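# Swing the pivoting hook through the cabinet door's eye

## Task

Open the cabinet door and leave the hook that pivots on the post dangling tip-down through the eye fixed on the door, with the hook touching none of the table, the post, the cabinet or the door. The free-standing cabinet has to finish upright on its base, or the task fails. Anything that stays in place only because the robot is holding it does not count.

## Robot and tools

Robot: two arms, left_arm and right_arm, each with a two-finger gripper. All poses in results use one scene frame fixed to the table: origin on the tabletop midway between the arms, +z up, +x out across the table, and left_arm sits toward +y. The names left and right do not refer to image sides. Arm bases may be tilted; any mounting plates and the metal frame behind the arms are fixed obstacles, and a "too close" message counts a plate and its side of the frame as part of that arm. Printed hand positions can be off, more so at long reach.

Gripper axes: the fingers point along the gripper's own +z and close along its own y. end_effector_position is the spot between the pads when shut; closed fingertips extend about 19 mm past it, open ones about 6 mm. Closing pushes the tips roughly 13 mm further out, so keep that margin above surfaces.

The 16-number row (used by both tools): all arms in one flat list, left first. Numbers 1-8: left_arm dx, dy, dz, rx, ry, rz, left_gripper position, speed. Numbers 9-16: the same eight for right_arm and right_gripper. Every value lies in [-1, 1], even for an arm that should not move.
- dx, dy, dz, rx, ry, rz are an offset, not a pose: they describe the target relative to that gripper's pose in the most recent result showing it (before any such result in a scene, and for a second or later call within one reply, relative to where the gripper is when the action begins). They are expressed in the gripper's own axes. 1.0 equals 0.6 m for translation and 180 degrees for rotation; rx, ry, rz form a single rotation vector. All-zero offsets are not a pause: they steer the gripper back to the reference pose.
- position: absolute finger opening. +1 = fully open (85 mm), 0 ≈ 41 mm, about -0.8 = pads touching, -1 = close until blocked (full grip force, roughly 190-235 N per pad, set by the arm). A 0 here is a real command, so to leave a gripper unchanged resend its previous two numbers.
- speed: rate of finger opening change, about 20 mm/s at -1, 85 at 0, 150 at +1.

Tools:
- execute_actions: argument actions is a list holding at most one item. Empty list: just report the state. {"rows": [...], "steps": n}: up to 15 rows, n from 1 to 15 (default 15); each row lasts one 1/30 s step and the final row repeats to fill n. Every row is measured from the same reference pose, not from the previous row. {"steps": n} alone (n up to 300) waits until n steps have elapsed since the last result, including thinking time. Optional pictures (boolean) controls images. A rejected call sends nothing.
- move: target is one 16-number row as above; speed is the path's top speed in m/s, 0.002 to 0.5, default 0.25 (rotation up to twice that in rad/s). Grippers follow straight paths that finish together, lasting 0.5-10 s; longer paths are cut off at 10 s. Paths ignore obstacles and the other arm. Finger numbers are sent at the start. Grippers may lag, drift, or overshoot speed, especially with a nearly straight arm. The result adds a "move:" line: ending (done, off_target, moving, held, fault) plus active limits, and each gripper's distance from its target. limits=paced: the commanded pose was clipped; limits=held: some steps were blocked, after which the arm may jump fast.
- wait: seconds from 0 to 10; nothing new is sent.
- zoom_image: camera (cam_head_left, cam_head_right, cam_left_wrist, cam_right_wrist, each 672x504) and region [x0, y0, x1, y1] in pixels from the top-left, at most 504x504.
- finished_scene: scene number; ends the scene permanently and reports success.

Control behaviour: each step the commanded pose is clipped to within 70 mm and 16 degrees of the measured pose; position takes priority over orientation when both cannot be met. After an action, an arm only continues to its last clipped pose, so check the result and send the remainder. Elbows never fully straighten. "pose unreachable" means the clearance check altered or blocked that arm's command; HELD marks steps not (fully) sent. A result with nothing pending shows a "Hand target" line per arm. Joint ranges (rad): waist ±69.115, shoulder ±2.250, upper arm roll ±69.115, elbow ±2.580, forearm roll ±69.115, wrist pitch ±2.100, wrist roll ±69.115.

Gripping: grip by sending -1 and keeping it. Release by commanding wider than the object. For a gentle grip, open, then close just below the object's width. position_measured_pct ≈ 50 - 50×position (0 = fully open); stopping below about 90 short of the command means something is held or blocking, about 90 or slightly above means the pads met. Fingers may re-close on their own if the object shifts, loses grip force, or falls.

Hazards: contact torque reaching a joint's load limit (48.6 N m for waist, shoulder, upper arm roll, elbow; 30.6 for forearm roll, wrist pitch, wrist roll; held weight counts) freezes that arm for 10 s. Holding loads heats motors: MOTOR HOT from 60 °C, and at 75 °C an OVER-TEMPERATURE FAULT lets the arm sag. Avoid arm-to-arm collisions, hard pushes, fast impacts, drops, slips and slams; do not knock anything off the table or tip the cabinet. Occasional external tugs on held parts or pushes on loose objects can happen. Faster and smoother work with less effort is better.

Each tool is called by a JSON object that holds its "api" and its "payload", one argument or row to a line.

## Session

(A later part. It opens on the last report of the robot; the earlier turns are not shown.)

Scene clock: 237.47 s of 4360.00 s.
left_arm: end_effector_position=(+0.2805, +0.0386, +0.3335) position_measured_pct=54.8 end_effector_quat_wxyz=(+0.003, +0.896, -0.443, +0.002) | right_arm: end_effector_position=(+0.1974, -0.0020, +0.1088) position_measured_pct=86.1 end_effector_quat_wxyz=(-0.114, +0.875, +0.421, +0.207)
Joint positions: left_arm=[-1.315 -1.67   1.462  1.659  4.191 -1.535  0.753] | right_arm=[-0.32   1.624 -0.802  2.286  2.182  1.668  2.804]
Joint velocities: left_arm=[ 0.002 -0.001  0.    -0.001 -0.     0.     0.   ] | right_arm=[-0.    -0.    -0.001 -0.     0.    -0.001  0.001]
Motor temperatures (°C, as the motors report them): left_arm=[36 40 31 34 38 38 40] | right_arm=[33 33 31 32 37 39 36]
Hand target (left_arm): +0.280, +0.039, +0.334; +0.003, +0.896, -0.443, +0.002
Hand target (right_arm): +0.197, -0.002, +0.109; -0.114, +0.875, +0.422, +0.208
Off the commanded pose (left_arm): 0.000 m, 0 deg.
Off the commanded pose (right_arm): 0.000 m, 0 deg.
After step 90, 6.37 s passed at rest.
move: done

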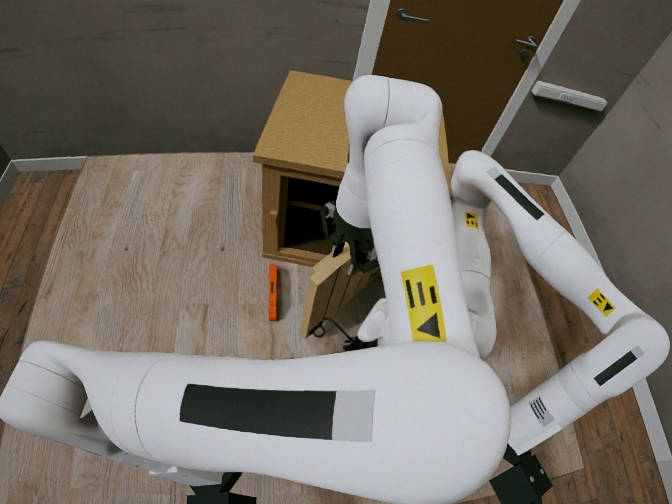

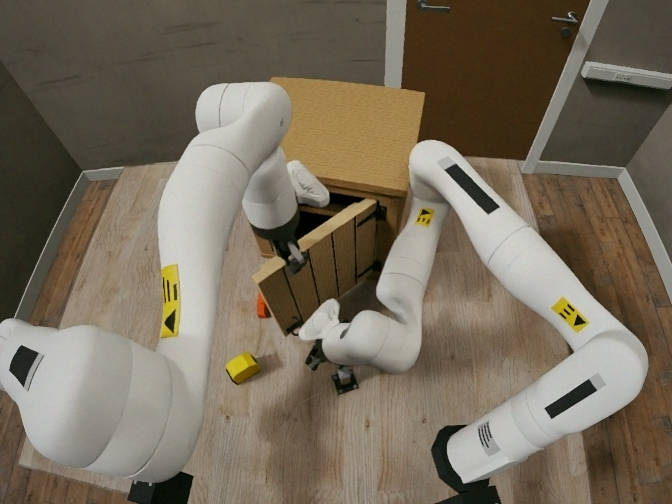

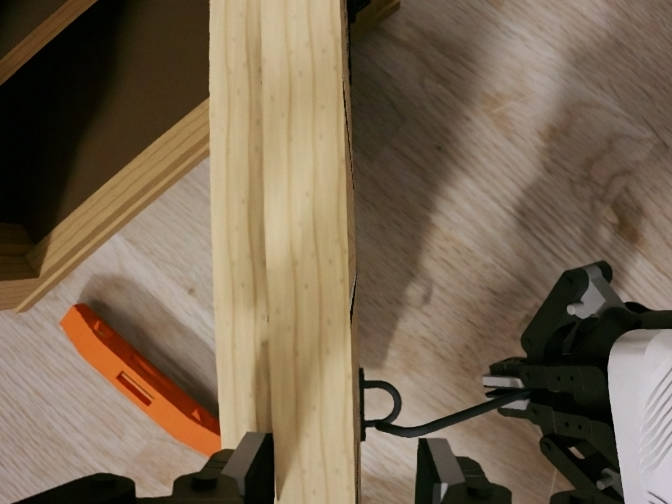

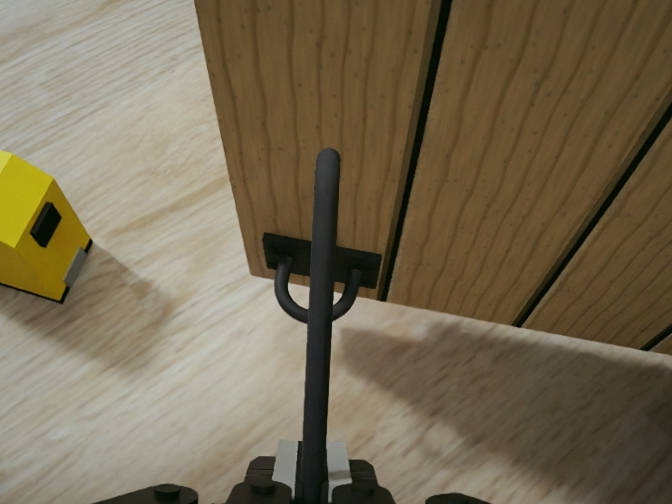

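{"api": "move", "payload": {
  "target": [0,-0.0275,0,0,0,0.004,-0.1,0,0,0,0,0,0,0,-0.75,-0.5],
  "speed": 0.02
}}

{"api": "move", "payload": {
  "target": [0,0.011,0,0,0,0,-0.1,0,0,0,0,0,0,0,-0.75,-0.5],
  "speed": 0.02
}}

{"api": "zoom_image", "payload": {
  "camera": "cam_left_wrist",
  "region": [330, 350, 490, 470]
}}

Scene clock: 261.57 s of 4360.00 s.
left_arm: end_effector_position=(+0.2936, +0.0485, +0.3336) position_measured_pct=54.8 end_effector_quat_wxyz=(+0.003, +0.894, -0.449, +0.003) | right_arm: end_effector_position=(+0.1975, -0.0018, +0.1085) position_measured_pct=86.1 end_effector_quat_wxyz=(-0.114, +0.876, +0.421, +0.207)
Joint positions: left_arm=[-1.342 -1.656  1.454  1.662  4.181 -1.522  0.71 ] | right_arm=[-0.32   1.624 -0.801  2.285  2.182  1.667  2.803]
Joint velocities: left_arm=[-0.002 -0.    -0.    -0.002  0.001  0.001 -0.   ] | right_arm=[ 0.     0.     0.001  0.001 -0.     0.001 -0.001]
Motor temperatures (°C, as the motors report them): left_arm=[36 40 31 34 38 38 40] | right_arm=[33 33 31 32 37 39 36]
Hand target (left_arm): +0.294, +0.049, +0.334; +0.004, +0.894, -0.449, +0.002
Hand target (right_arm): +0.197, -0.002, +0.109; -0.114, +0.875, +0.421, +0.207
Off the commanded pose (left_arm): 0.000 m, 0 deg.
Off the commanded pose (right_arm): 0.000 m, 0 deg.
After step 90, 20.03 s passed at rest.
move: done

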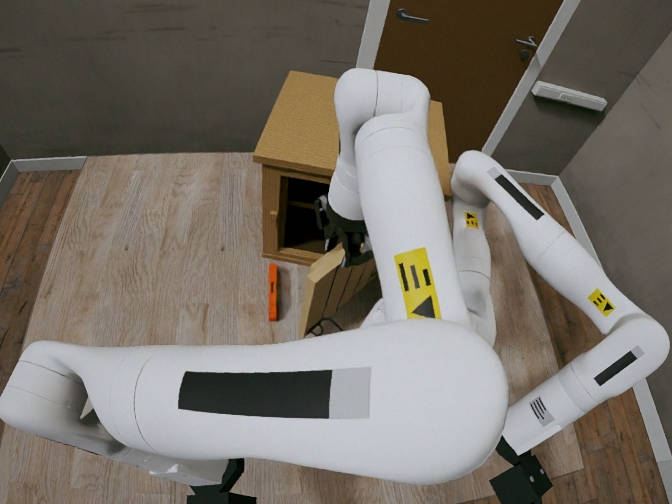

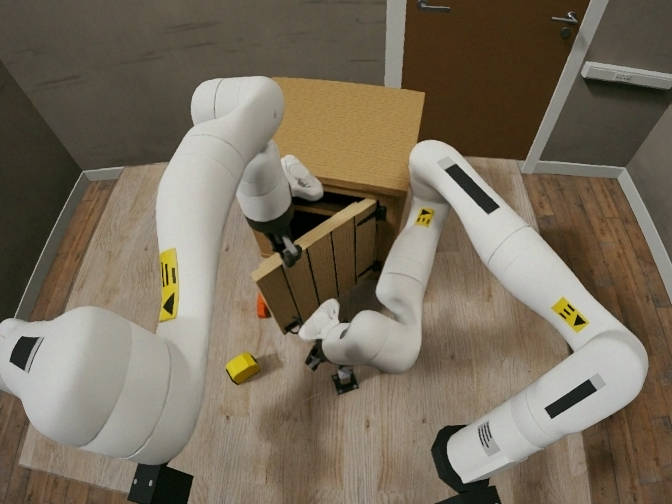

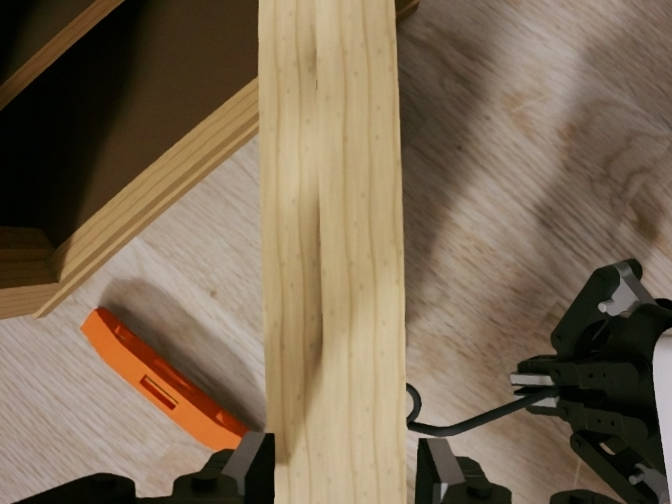

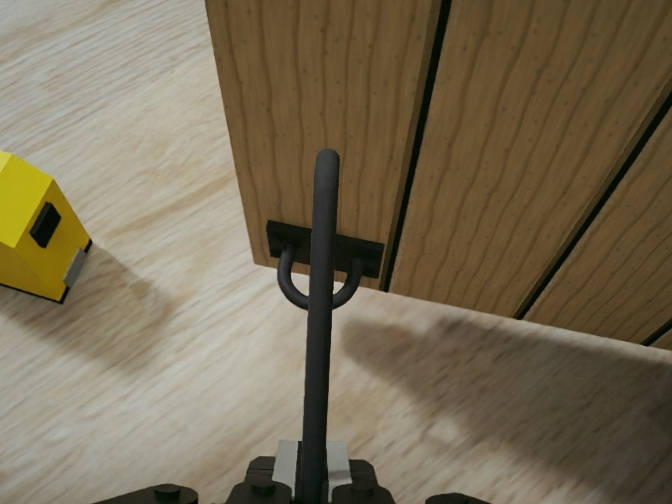

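Scene clock: 262.27 s of 4360.00 s.
left_arm: end_effector_position=(+0.2883, +0.0446, +0.3335) position_measured_pct=54.8 end_effector_quat_wxyz=(+0.003, +0.894, -0.449, +0.002) | right_arm: end_effector_position=(+0.1975, -0.0017, +0.1083) position_measured_pct=86.1 end_effector_quat_wxyz=(-0.114, +0.876, +0.421, +0.207)
Joint positions: left_arm=[-1.331 -1.661  1.458  1.662  4.184 -1.527  0.722] | right_arm=[-0.32   1.624 -0.8    2.285  2.183  1.666  2.803]
Joint velocities: left_arm=[ 0.002 -0.     0.     0.001 -0.    -0.    -0.001] | right_arm=[-0.  0.  0.  0. -0. -0. -0.]
Motor temperatures (°C, as the motors report them): left_arm=[36 40 31 34 38 38 40] | right_arm=[33 33 31 32 37 39 36]
Hand target (left_arm): +0.288, +0.045, +0.334; +0.003, +0.894, -0.449, +0.002
Hand target (right_arm): +0.197, -0.002, +0.109; -0.114, +0.876, +0.421, +0.207
Off the commanded pose (left_arm): 0.000 m, 0 deg.
Off the commanded pose (right_arm): 0.000 m, 0 deg.
move: done

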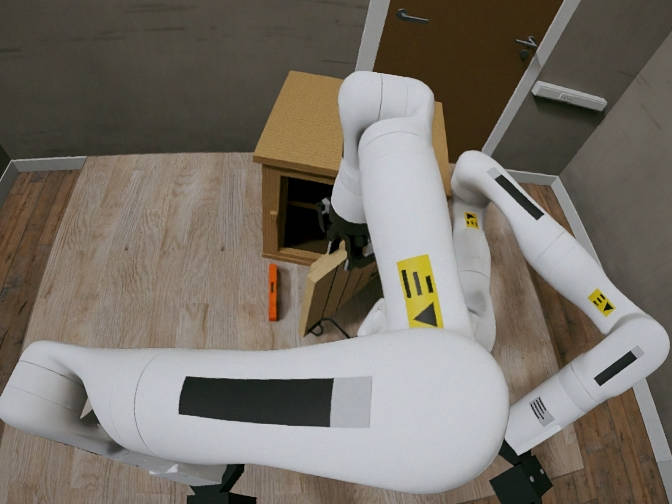

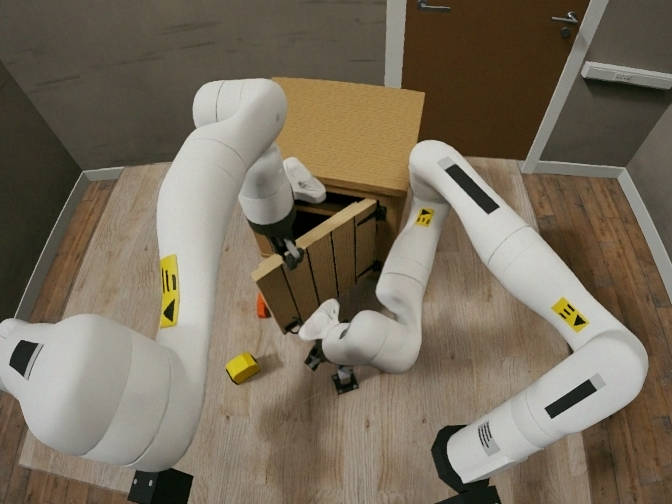

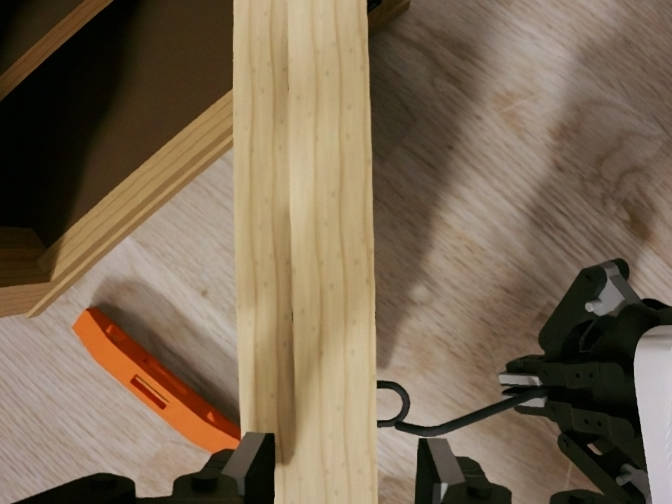

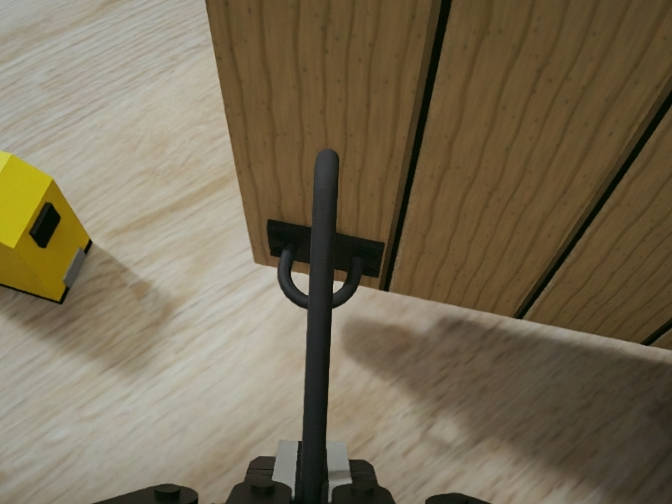

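Region (330, 350, 490, 470) of cam_left_wrist's 672x504 image, scaled by 3.150; it fills the top 378 rows of this view, and the rest is white.

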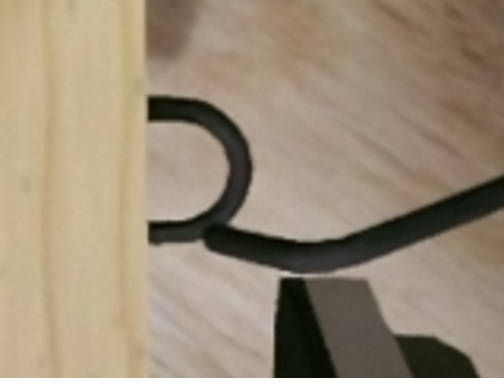

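{"api": "move", "payload": {
  "target": [0,0,0,0,0,0,-0.1,0,-0.0074,0,0.0244,0,-0.04,0,-0.75,-0.5],
  "speed": 0.02
}}

{"api": "zoom_image", "payload": {
  "camera": "cam_left_wrist",
  "region": [330, 350, 490, 470]
}}

Scene clock: 273.37 s of 4360.00 s.
left_arm: end_effector_position=(+0.2883, +0.0446, +0.3335) position_measured_pct=54.8 end_effector_quat_wxyz=(+0.003, +0.894, -0.449, +0.002) | right_arm: end_effector_position=(+0.2000, +0.0024, +0.0952) position_measured_pct=86.1 end_effector_quat_wxyz=(-0.089, +0.887, +0.426, +0.154)
Joint positions: left_arm=[-1.331 -1.661  1.458  1.662  4.184 -1.527  0.722] | right_arm=[-0.294  1.603 -0.829  2.173  2.057  1.579  2.933]
Joint velocities: left_arm=[-0.    -0.    -0.    -0.001 -0.     0.001  0.001] | right_arm=[ 0.     0.     0.    -0.001 -0.001 -0.     0.001]
Motor temperatures (°C, as the motors report them): left_arm=[36 40 31 34 38 38 40] | right_arm=[33 33 31 32 37 39 36]
Hand target (left_arm): +0.288, +0.045, +0.334; +0.003, +0.894, -0.449, +0.002
Hand target (right_arm): +0.199, +0.001, +0.093; -0.088, +0.887, +0.427, +0.152
Off the commanded pose (left_arm): 0.000 m, 0 deg.
Off the commanded pose (right_arm): 0.003 m, 0 deg.
After step 90, 4.73 s passed at rest.
move: done

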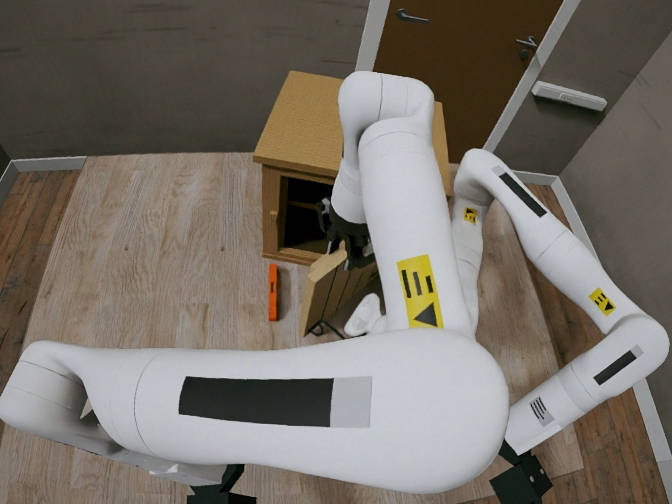

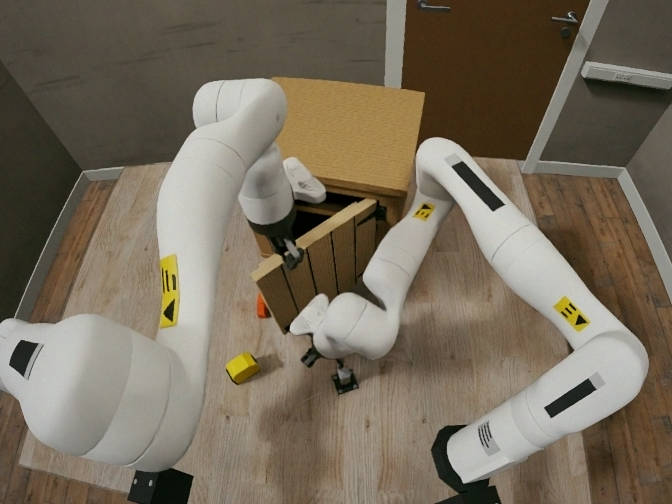

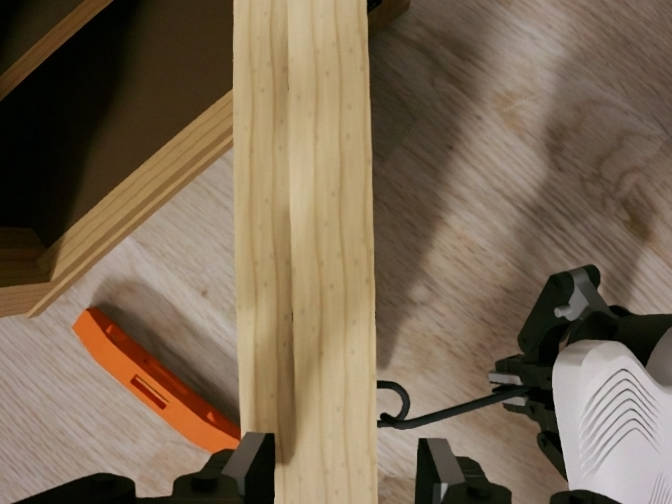

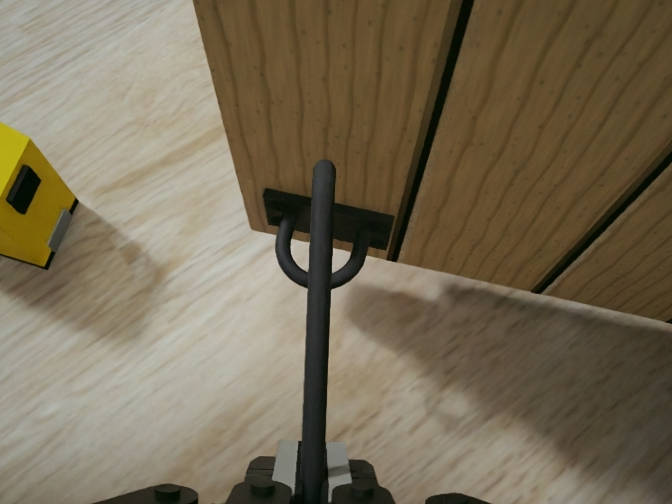

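Region (330, 350, 490, 470) of cam_left_wrist's 672x504 image, scaled by 3.150; it fills the top 378 rows of this view, and the rest is white.

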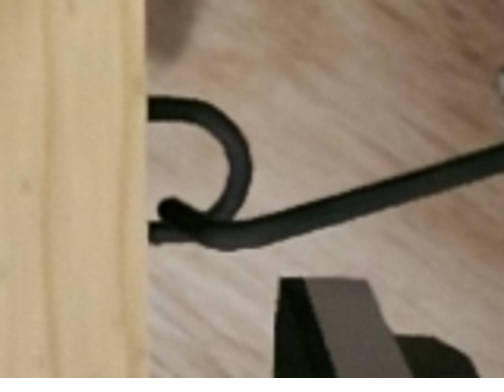

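{"api": "move", "payload": {
  "target": [0,-0.0175,0,0,0,0.003,-0.1,0,0,0,0,0,0,0,-0.75,-0.5],
  "speed": 0.02
}}

{"api": "move", "payload": {
  "target": [0,0.011,0,0,0,0,-0.1,0,-0.0067,0,0.0242,0,-0.02,0,-0.75,-0.5],
  "speed": 0.02
}}

{"api": "zoom_image", "payload": {
  "camera": "cam_left_wrist",
  "region": [330, 350, 490, 470]
}}

Scene clock: 281.87 s of 4360.00 s.
left_arm: end_effector_position=(+0.2967, +0.0508, +0.3336) position_measured_pct=54.8 end_effector_quat_wxyz=(+0.003, +0.891, -0.453, +0.003) | right_arm: end_effector_position=(+0.1999, +0.0025, +0.0957) position_measured_pct=86.1 end_effector_quat_wxyz=(-0.090, +0.887, +0.427, +0.154)
Joint positions: left_arm=[-1.349 -1.651  1.453  1.663  4.177 -1.519  0.694] | right_arm=[-0.295  1.602 -0.829  2.174  2.057  1.578  2.933]
Joint velocities: left_arm=[-0.003  0.001 -0.     0.    -0.     0.001 -0.   ] | right_arm=[-0.     0.    -0.    -0.     0.001  0.001  0.001]
Motor temperatures (°C, as the motors report them): left_arm=[36 40 31 34 38 38 40] | right_arm=[33 33 31 32 37 39 36]
Hand target (left_arm): +0.297, +0.051, +0.334; +0.003, +0.891, -0.453, +0.003
Hand target (right_arm): +0.200, +0.002, +0.095; -0.089, +0.887, +0.426, +0.154
Off the commanded pose (left_arm): 0.000 m, 0 deg.
Off the commanded pose (right_arm): 0.001 m, 0 deg.
After step 90, 4.77 s passed at rest.
move: done

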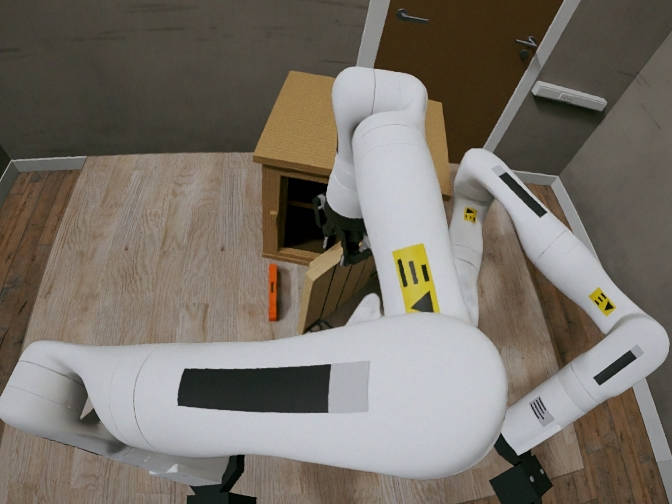

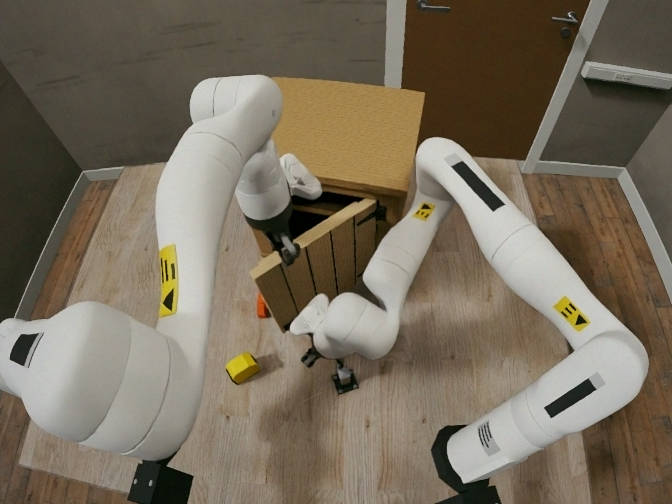

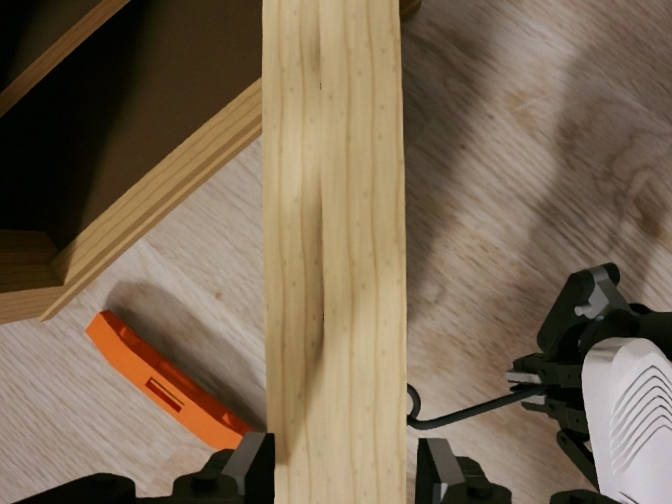

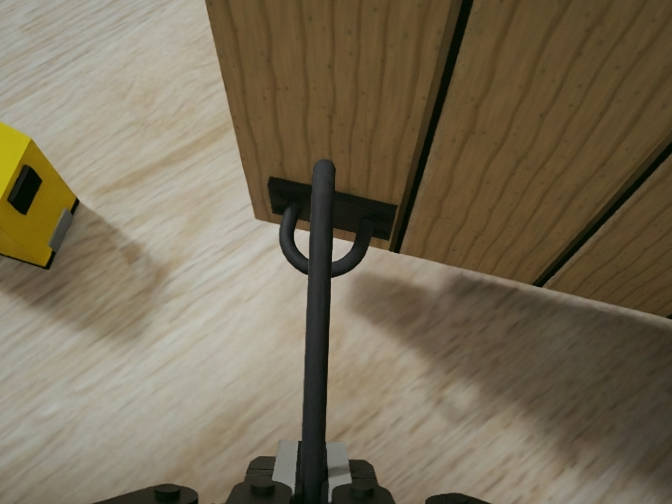

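Scene clock: 283.67 s of 4360.00 s.
left_arm: end_effector_position=(+0.2914, +0.0469, +0.3335) position_measured_pct=54.8 end_effector_quat_wxyz=(+0.003, +0.891, -0.453, +0.003) | right_arm: end_effector_position=(+0.2012, +0.0048, +0.0821) position_measured_pct=86.1 end_effector_quat_wxyz=(-0.077, +0.891, +0.429, +0.128)
Joint positions: left_arm=[-1.337 -1.657  1.457  1.662  4.181 -1.523  0.706] | right_arm=[-0.278  1.608 -0.825  2.109  2.013  1.54   3.001]
Joint velocities: left_arm=[ 0.001 -0.     0.    -0.001  0.     0.     0.001] | right_arm=[ 0.     0.     0.    -0.001 -0.001 -0.002  0.   ]
Motor temperatures (°C, as the motors report them): left_arm=[36 40 31 34 38 38 40] | right_arm=[33 33 31 32 37 39 36]
Hand target (left_arm): +0.291, +0.047, +0.334; +0.003, +0.891, -0.453, +0.003
Hand target (right_arm): +0.200, +0.004, +0.081; -0.076, +0.891, +0.429, +0.126
Off the commanded pose (left_arm): 0.000 m, 0 deg.
Off the commanded pose (right_arm): 0.002 m, 0 deg.
move: done

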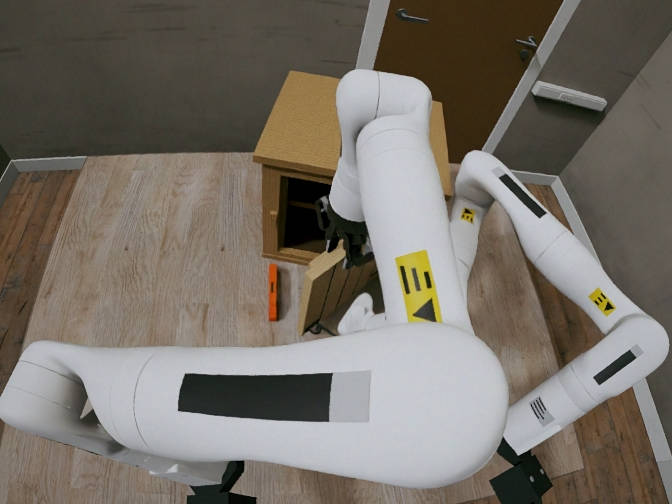

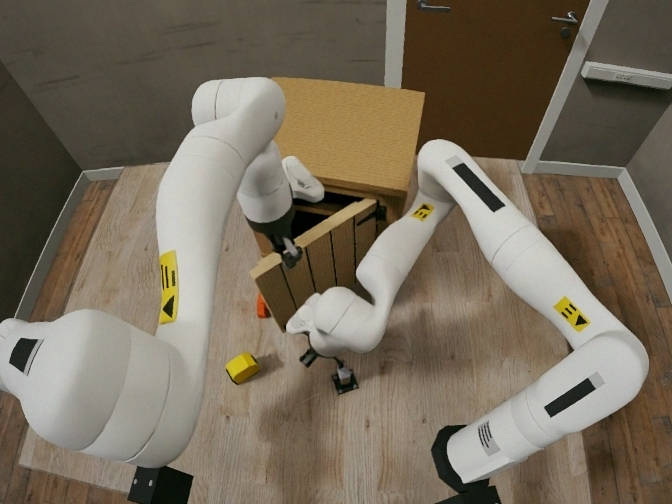

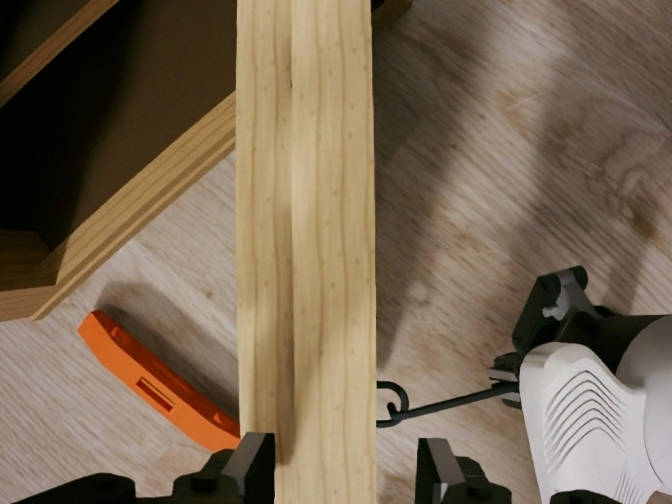

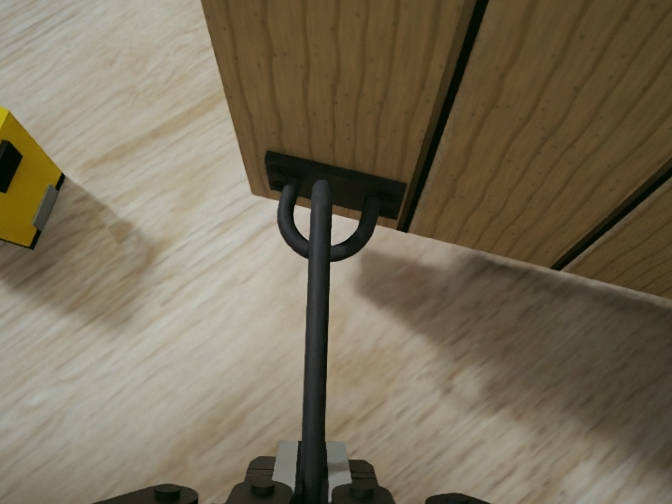

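Region (330, 350, 490, 470) of cam_left_wrist's 672x504 image, scaled by 3.150; it fills the top 378 rows of this view, and the rest is white.

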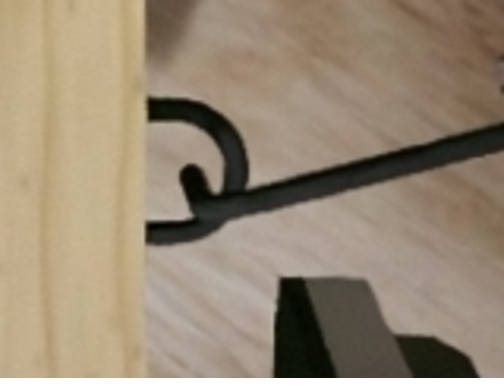

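Tip is centred at eye level. Lower a bit more and release.

{"api": "move", "payload": {
  "target": [0,0,0,0,0,0,-0.1,0,-0.0045,0,0.0145,0,-0.01,0,-0.75,-0.5],
  "speed": 0.02
}}

{"api": "move", "payload": {
  "target": [0,0,0,0,0,0,-0.1,0,0,0,0,0,0,0,-0.3,-0.5],
  "speed": 0.02
}}

{"api": "zoom_image", "payload": {
  "camera": "cam_left_wrist",
  "region": [330, 350, 490, 470]
}}

Scene clock: 291.63 s of 4360.00 s.
left_arm: end_effector_position=(+0.2914, +0.0469, +0.3335) position_measured_pct=54.8 end_effector_quat_wxyz=(+0.003, +0.891, -0.453, +0.003) | right_arm: end_effector_position=(+0.2011, +0.0053, +0.0736) position_measured_pct=86.1 end_effector_quat_wxyz=(-0.071, +0.893, +0.430, +0.114)
Joint positions: left_arm=[-1.337 -1.657  1.457  1.662  4.181 -1.523  0.706] | right_arm=[-0.27   1.615 -0.819  2.077  1.994  1.522  3.033]
Joint velocities: left_arm=[ 0.001 -0.    -0.     0.001  0.     0.001 -0.001] | right_arm=[ 0.     0.001  0.    -0.001 -0.001 -0.001 -0.001]
Motor temperatures (°C, as the motors report them): left_arm=[36 40 31 34 38 38 40] | right_arm=[33 33 31 32 37 39 36]
Hand target (left_arm): +0.291, +0.047, +0.334; +0.003, +0.891, -0.453, +0.003
Hand target (right_arm): +0.201, +0.005, +0.073; -0.071, +0.893, +0.430, +0.114
Off the commanded pose (left_arm): 0.000 m, 0 deg.
Off the commanded pose (right_arm): 0.001 m, 0 deg.
After step 90, 3.97 s passed at rest.
move: done

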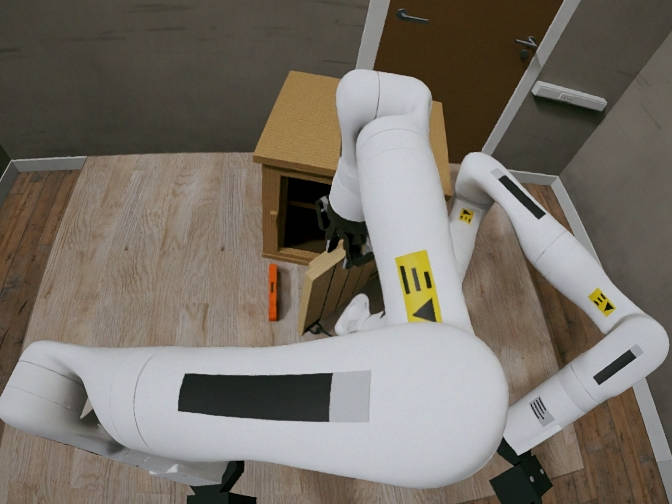

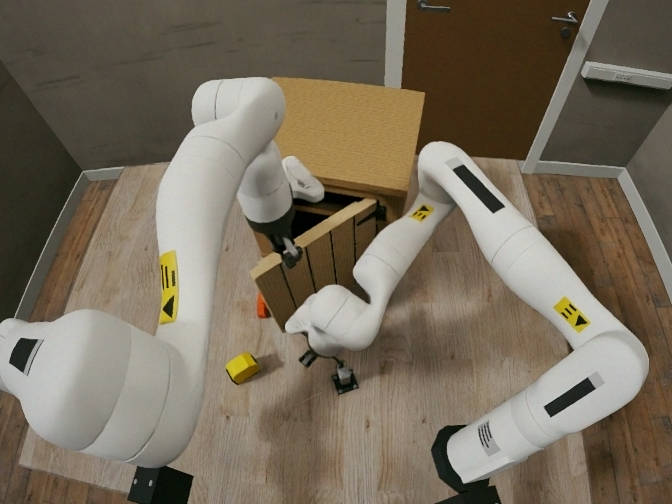

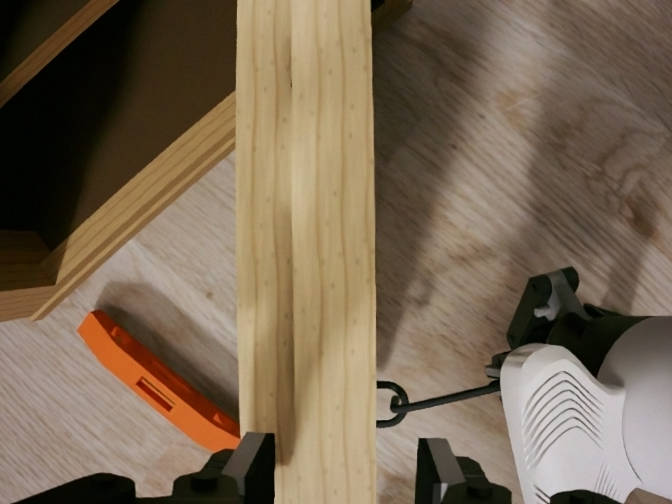

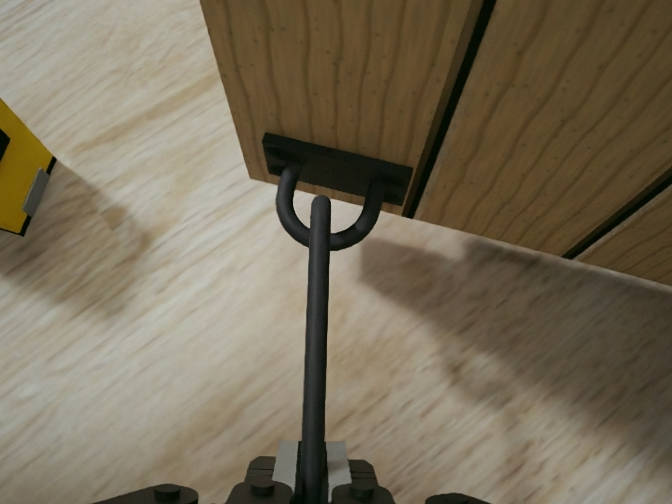

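Scene clock: 292.37 s of 4360.00 s.
left_arm: end_effector_position=(+0.2914, +0.0469, +0.3335) position_measured_pct=54.8 end_effector_quat_wxyz=(+0.003, +0.891, -0.453, +0.003) | right_arm: end_effector_position=(+0.2011, +0.0053, +0.0736) position_measured_pct=65.1 end_effector_quat_wxyz=(-0.071, +0.893, +0.430, +0.114)
Joint positions: left_arm=[-1.337 -1.657  1.457  1.662  4.181 -1.523  0.706] | right_arm=[-0.27   1.615 -0.819  2.077  1.994  1.522  3.033]
Joint velocities: left_arm=[-0.    -0.001  0.     0.001  0.     0.001 -0.001] | right_arm=[0.    0.    0.    0.    0.    0.001 0.001]
Motor temperatures (°C, as the motors report them): left_arm=[36 40 31 34 38 38 40] | right_arm=[33 33 31 32 37 39 36]
Hand target (left_arm): +0.291, +0.047, +0.334; +0.003, +0.891, -0.453, +0.003
Hand target (right_arm): +0.201, +0.005, +0.074; -0.071, +0.893, +0.430, +0.114
Off the commanded pose (left_arm): 0.000 m, 0 deg.
Off the commanded pose (right_arm): 0.000 m, 0 deg.
move: done

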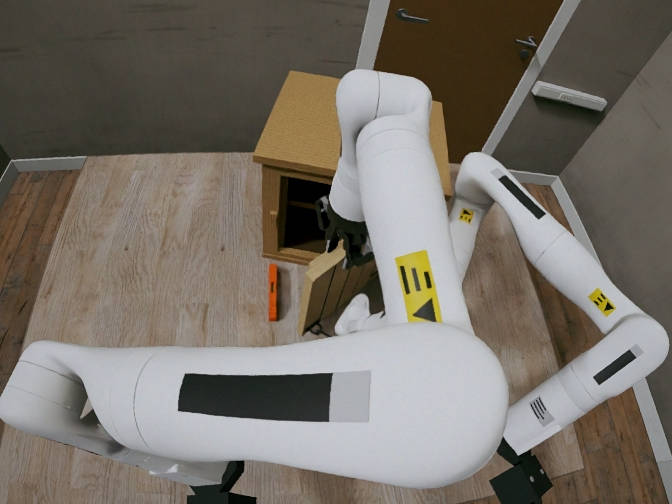

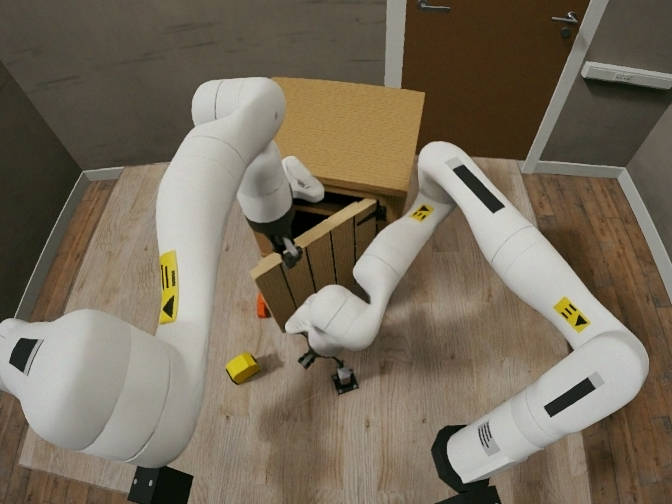

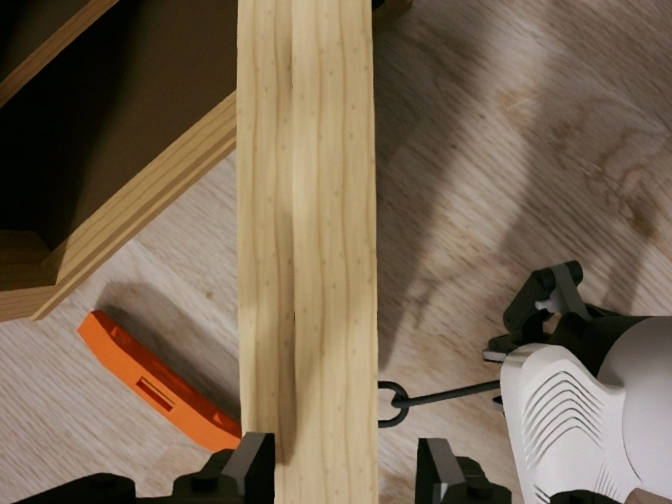

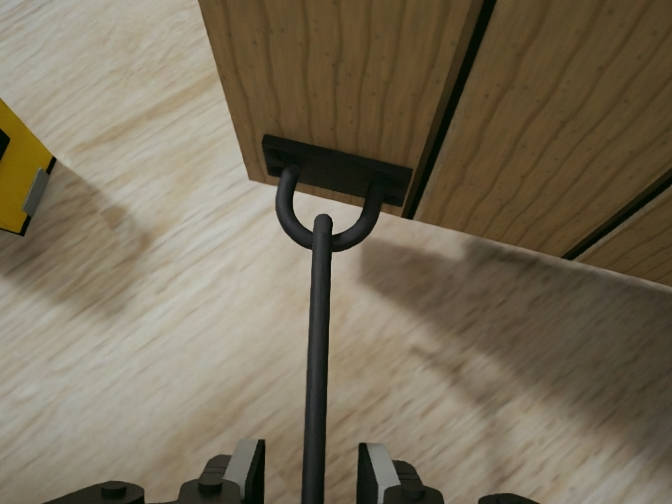

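Region (330, 350, 490, 470) of cam_left_wrist's 672x504 image, scaled by 3.150; it fills the top 378 rows of this view, and the rest is white.

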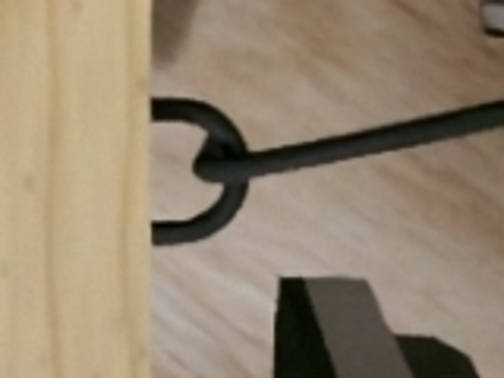

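{"api": "move", "payload": {
  "target": [0,0,-0.1,0,0,0,-0.1,0,-0.02,0,-0.07,0,0,0,-0.3,-0.5],
  "speed": 0.06
}}

Scene clock: 297.93 s of 4360.00 s.
left_arm: end_effector_position=(+0.2910, +0.0472, +0.3935) position_measured_pct=54.8 end_effector_quat_wxyz=(+0.003, +0.891, -0.453, +0.002) | right_arm: end_effector_position=(+0.1879, -0.0132, +0.1107) position_measured_pct=65.1 end_effector_quat_wxyz=(-0.071, +0.893, +0.430, +0.114)
Joint positions: left_arm=[-1.324 -1.579  1.399  1.564  4.1   -1.624  0.76 ] | right_arm=[-0.313  1.569 -0.888  2.166  1.906  1.579  2.958]
Joint velocities: left_arm=[ 0.     0.002 -0.001  0.     0.001 -0.001 -0.001] | right_arm=[-0.001 -0.001 -0.     0.001 -0.     0.001  0.001]
Motor temperatures (°C, as the motors report them): left_arm=[36 40 31 34 38 38 40] | right_arm=[33 33 31 32 37 39 36]
Hand target (left_arm): +0.291, +0.047, +0.394; +0.003, +0.891, -0.453, +0.002
Hand target (right_arm): +0.188, -0.013, +0.111; -0.071, +0.893, +0.430, +0.114
Off the commanded pose (left_arm): 0.000 m, 0 deg.
Off the commanded pose (right_arm): 0.000 m, 0 deg.
After step 90, 1.27 s passed at rest.
move: done

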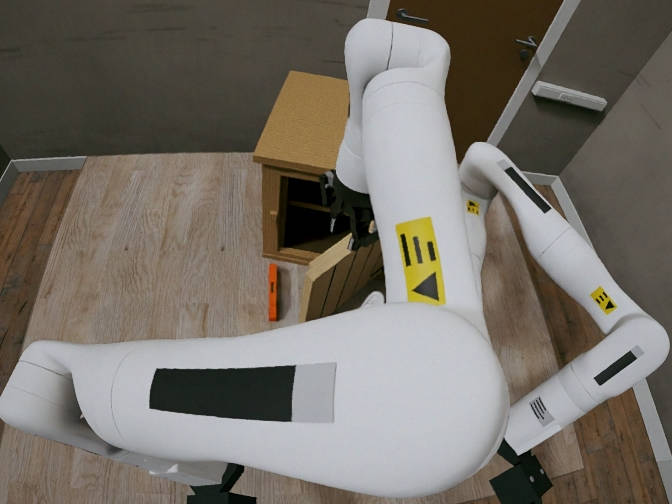

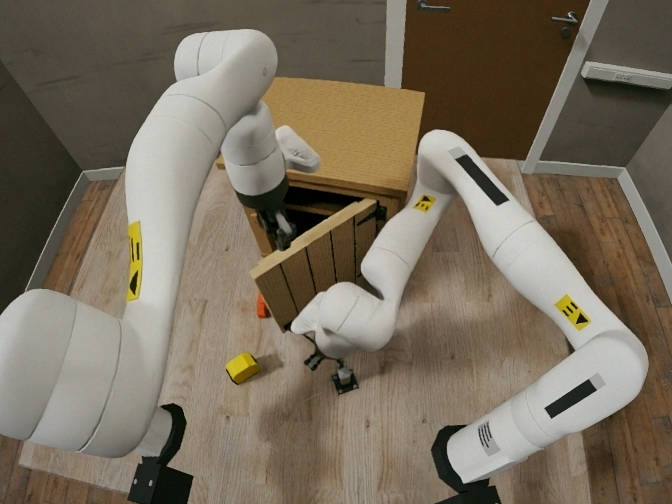

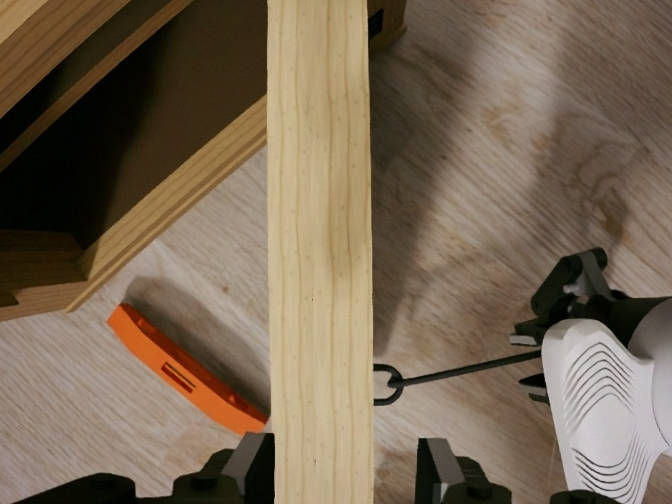

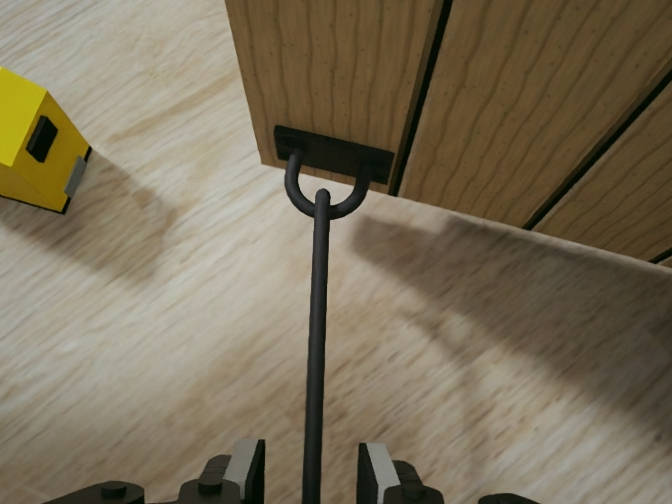

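{"api": "move", "payload": {
  "target": [0,0,0,0,0,0,-0.1,0,-0.13,0,-0.1,0,0,0,-0.3,-0.5],
  "speed": 0.08
}}

Scene clock: 303.67 s of 4360.00 s.
left_arm: end_effector_position=(+0.2910, +0.0472, +0.3935) position_measured_pct=54.8 end_effector_quat_wxyz=(+0.003, +0.891, -0.453, +0.002) | right_arm: end_effector_position=(+0.1325, -0.0854, +0.1478) position_measured_pct=65.1 end_effector_quat_wxyz=(-0.070, +0.893, +0.430, +0.114)
Joint positions: left_arm=[-1.324 -1.579  1.399  1.564  4.1   -1.624  0.76 ] | right_arm=[-0.436  1.577 -0.982  2.438  1.766  1.704  2.601]
Joint velocities: left_arm=[ 0.    -0.    -0.     0.003 -0.001 -0.001  0.001] | right_arm=[-0.004  0.002 -0.001  0.001 -0.     0.002 -0.   ]
Motor temperatures (°C, as the motors report them): left_arm=[36 40 31 34 38 38 40] | right_arm=[33 33 31 32 37 38 36]
Hand target (left_arm): +0.291, +0.047, +0.393; +0.003, +0.891, -0.453, +0.002
Hand target (right_arm): +0.132, -0.085, +0.148; -0.071, +0.893, +0.430, +0.114
Off the commanded pose (left_arm): 0.000 m, 0 deg.
Off the commanded pose (right_arm): 0.000 m, 0 deg.
After step 90, 1.17 s passed at rest.
move: done

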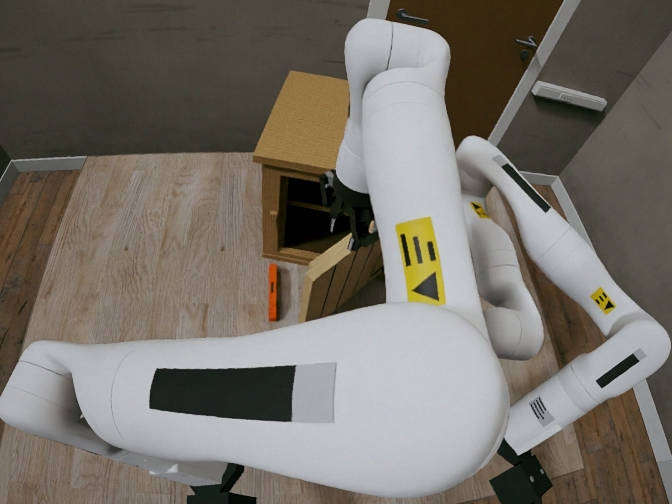

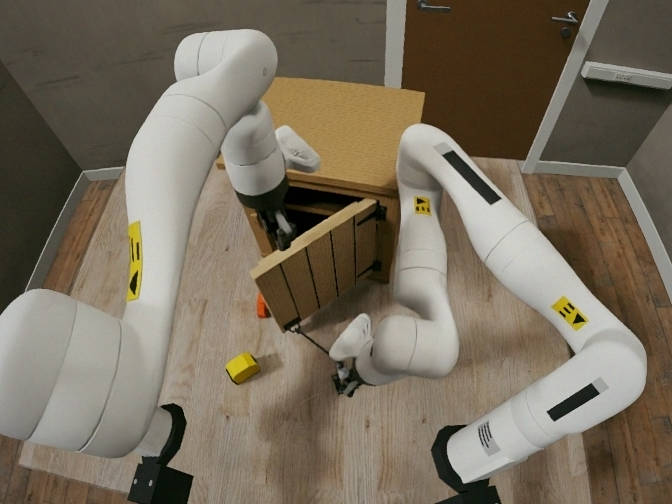

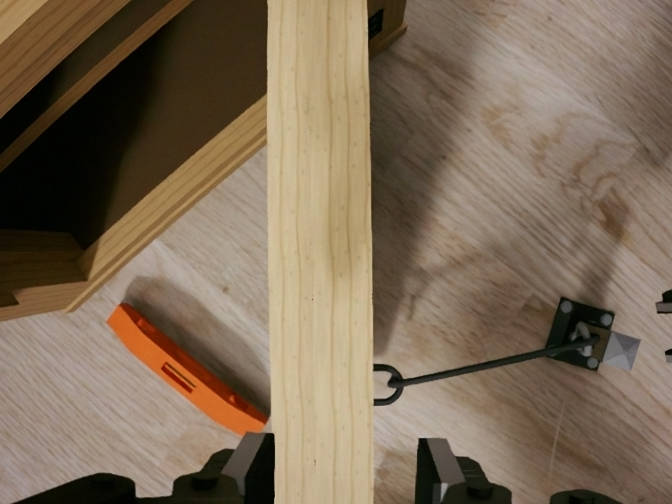

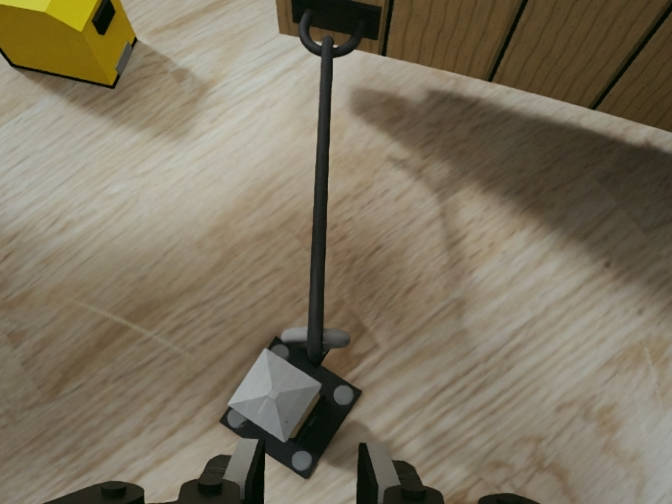

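Nothing moved when the arms pulled away, both arms reached their targets, and the hook is still sitting in the eye.

{"api": "finished_scene", "payload": {
  "scene": 2
}}

The scene is finished: the task was done.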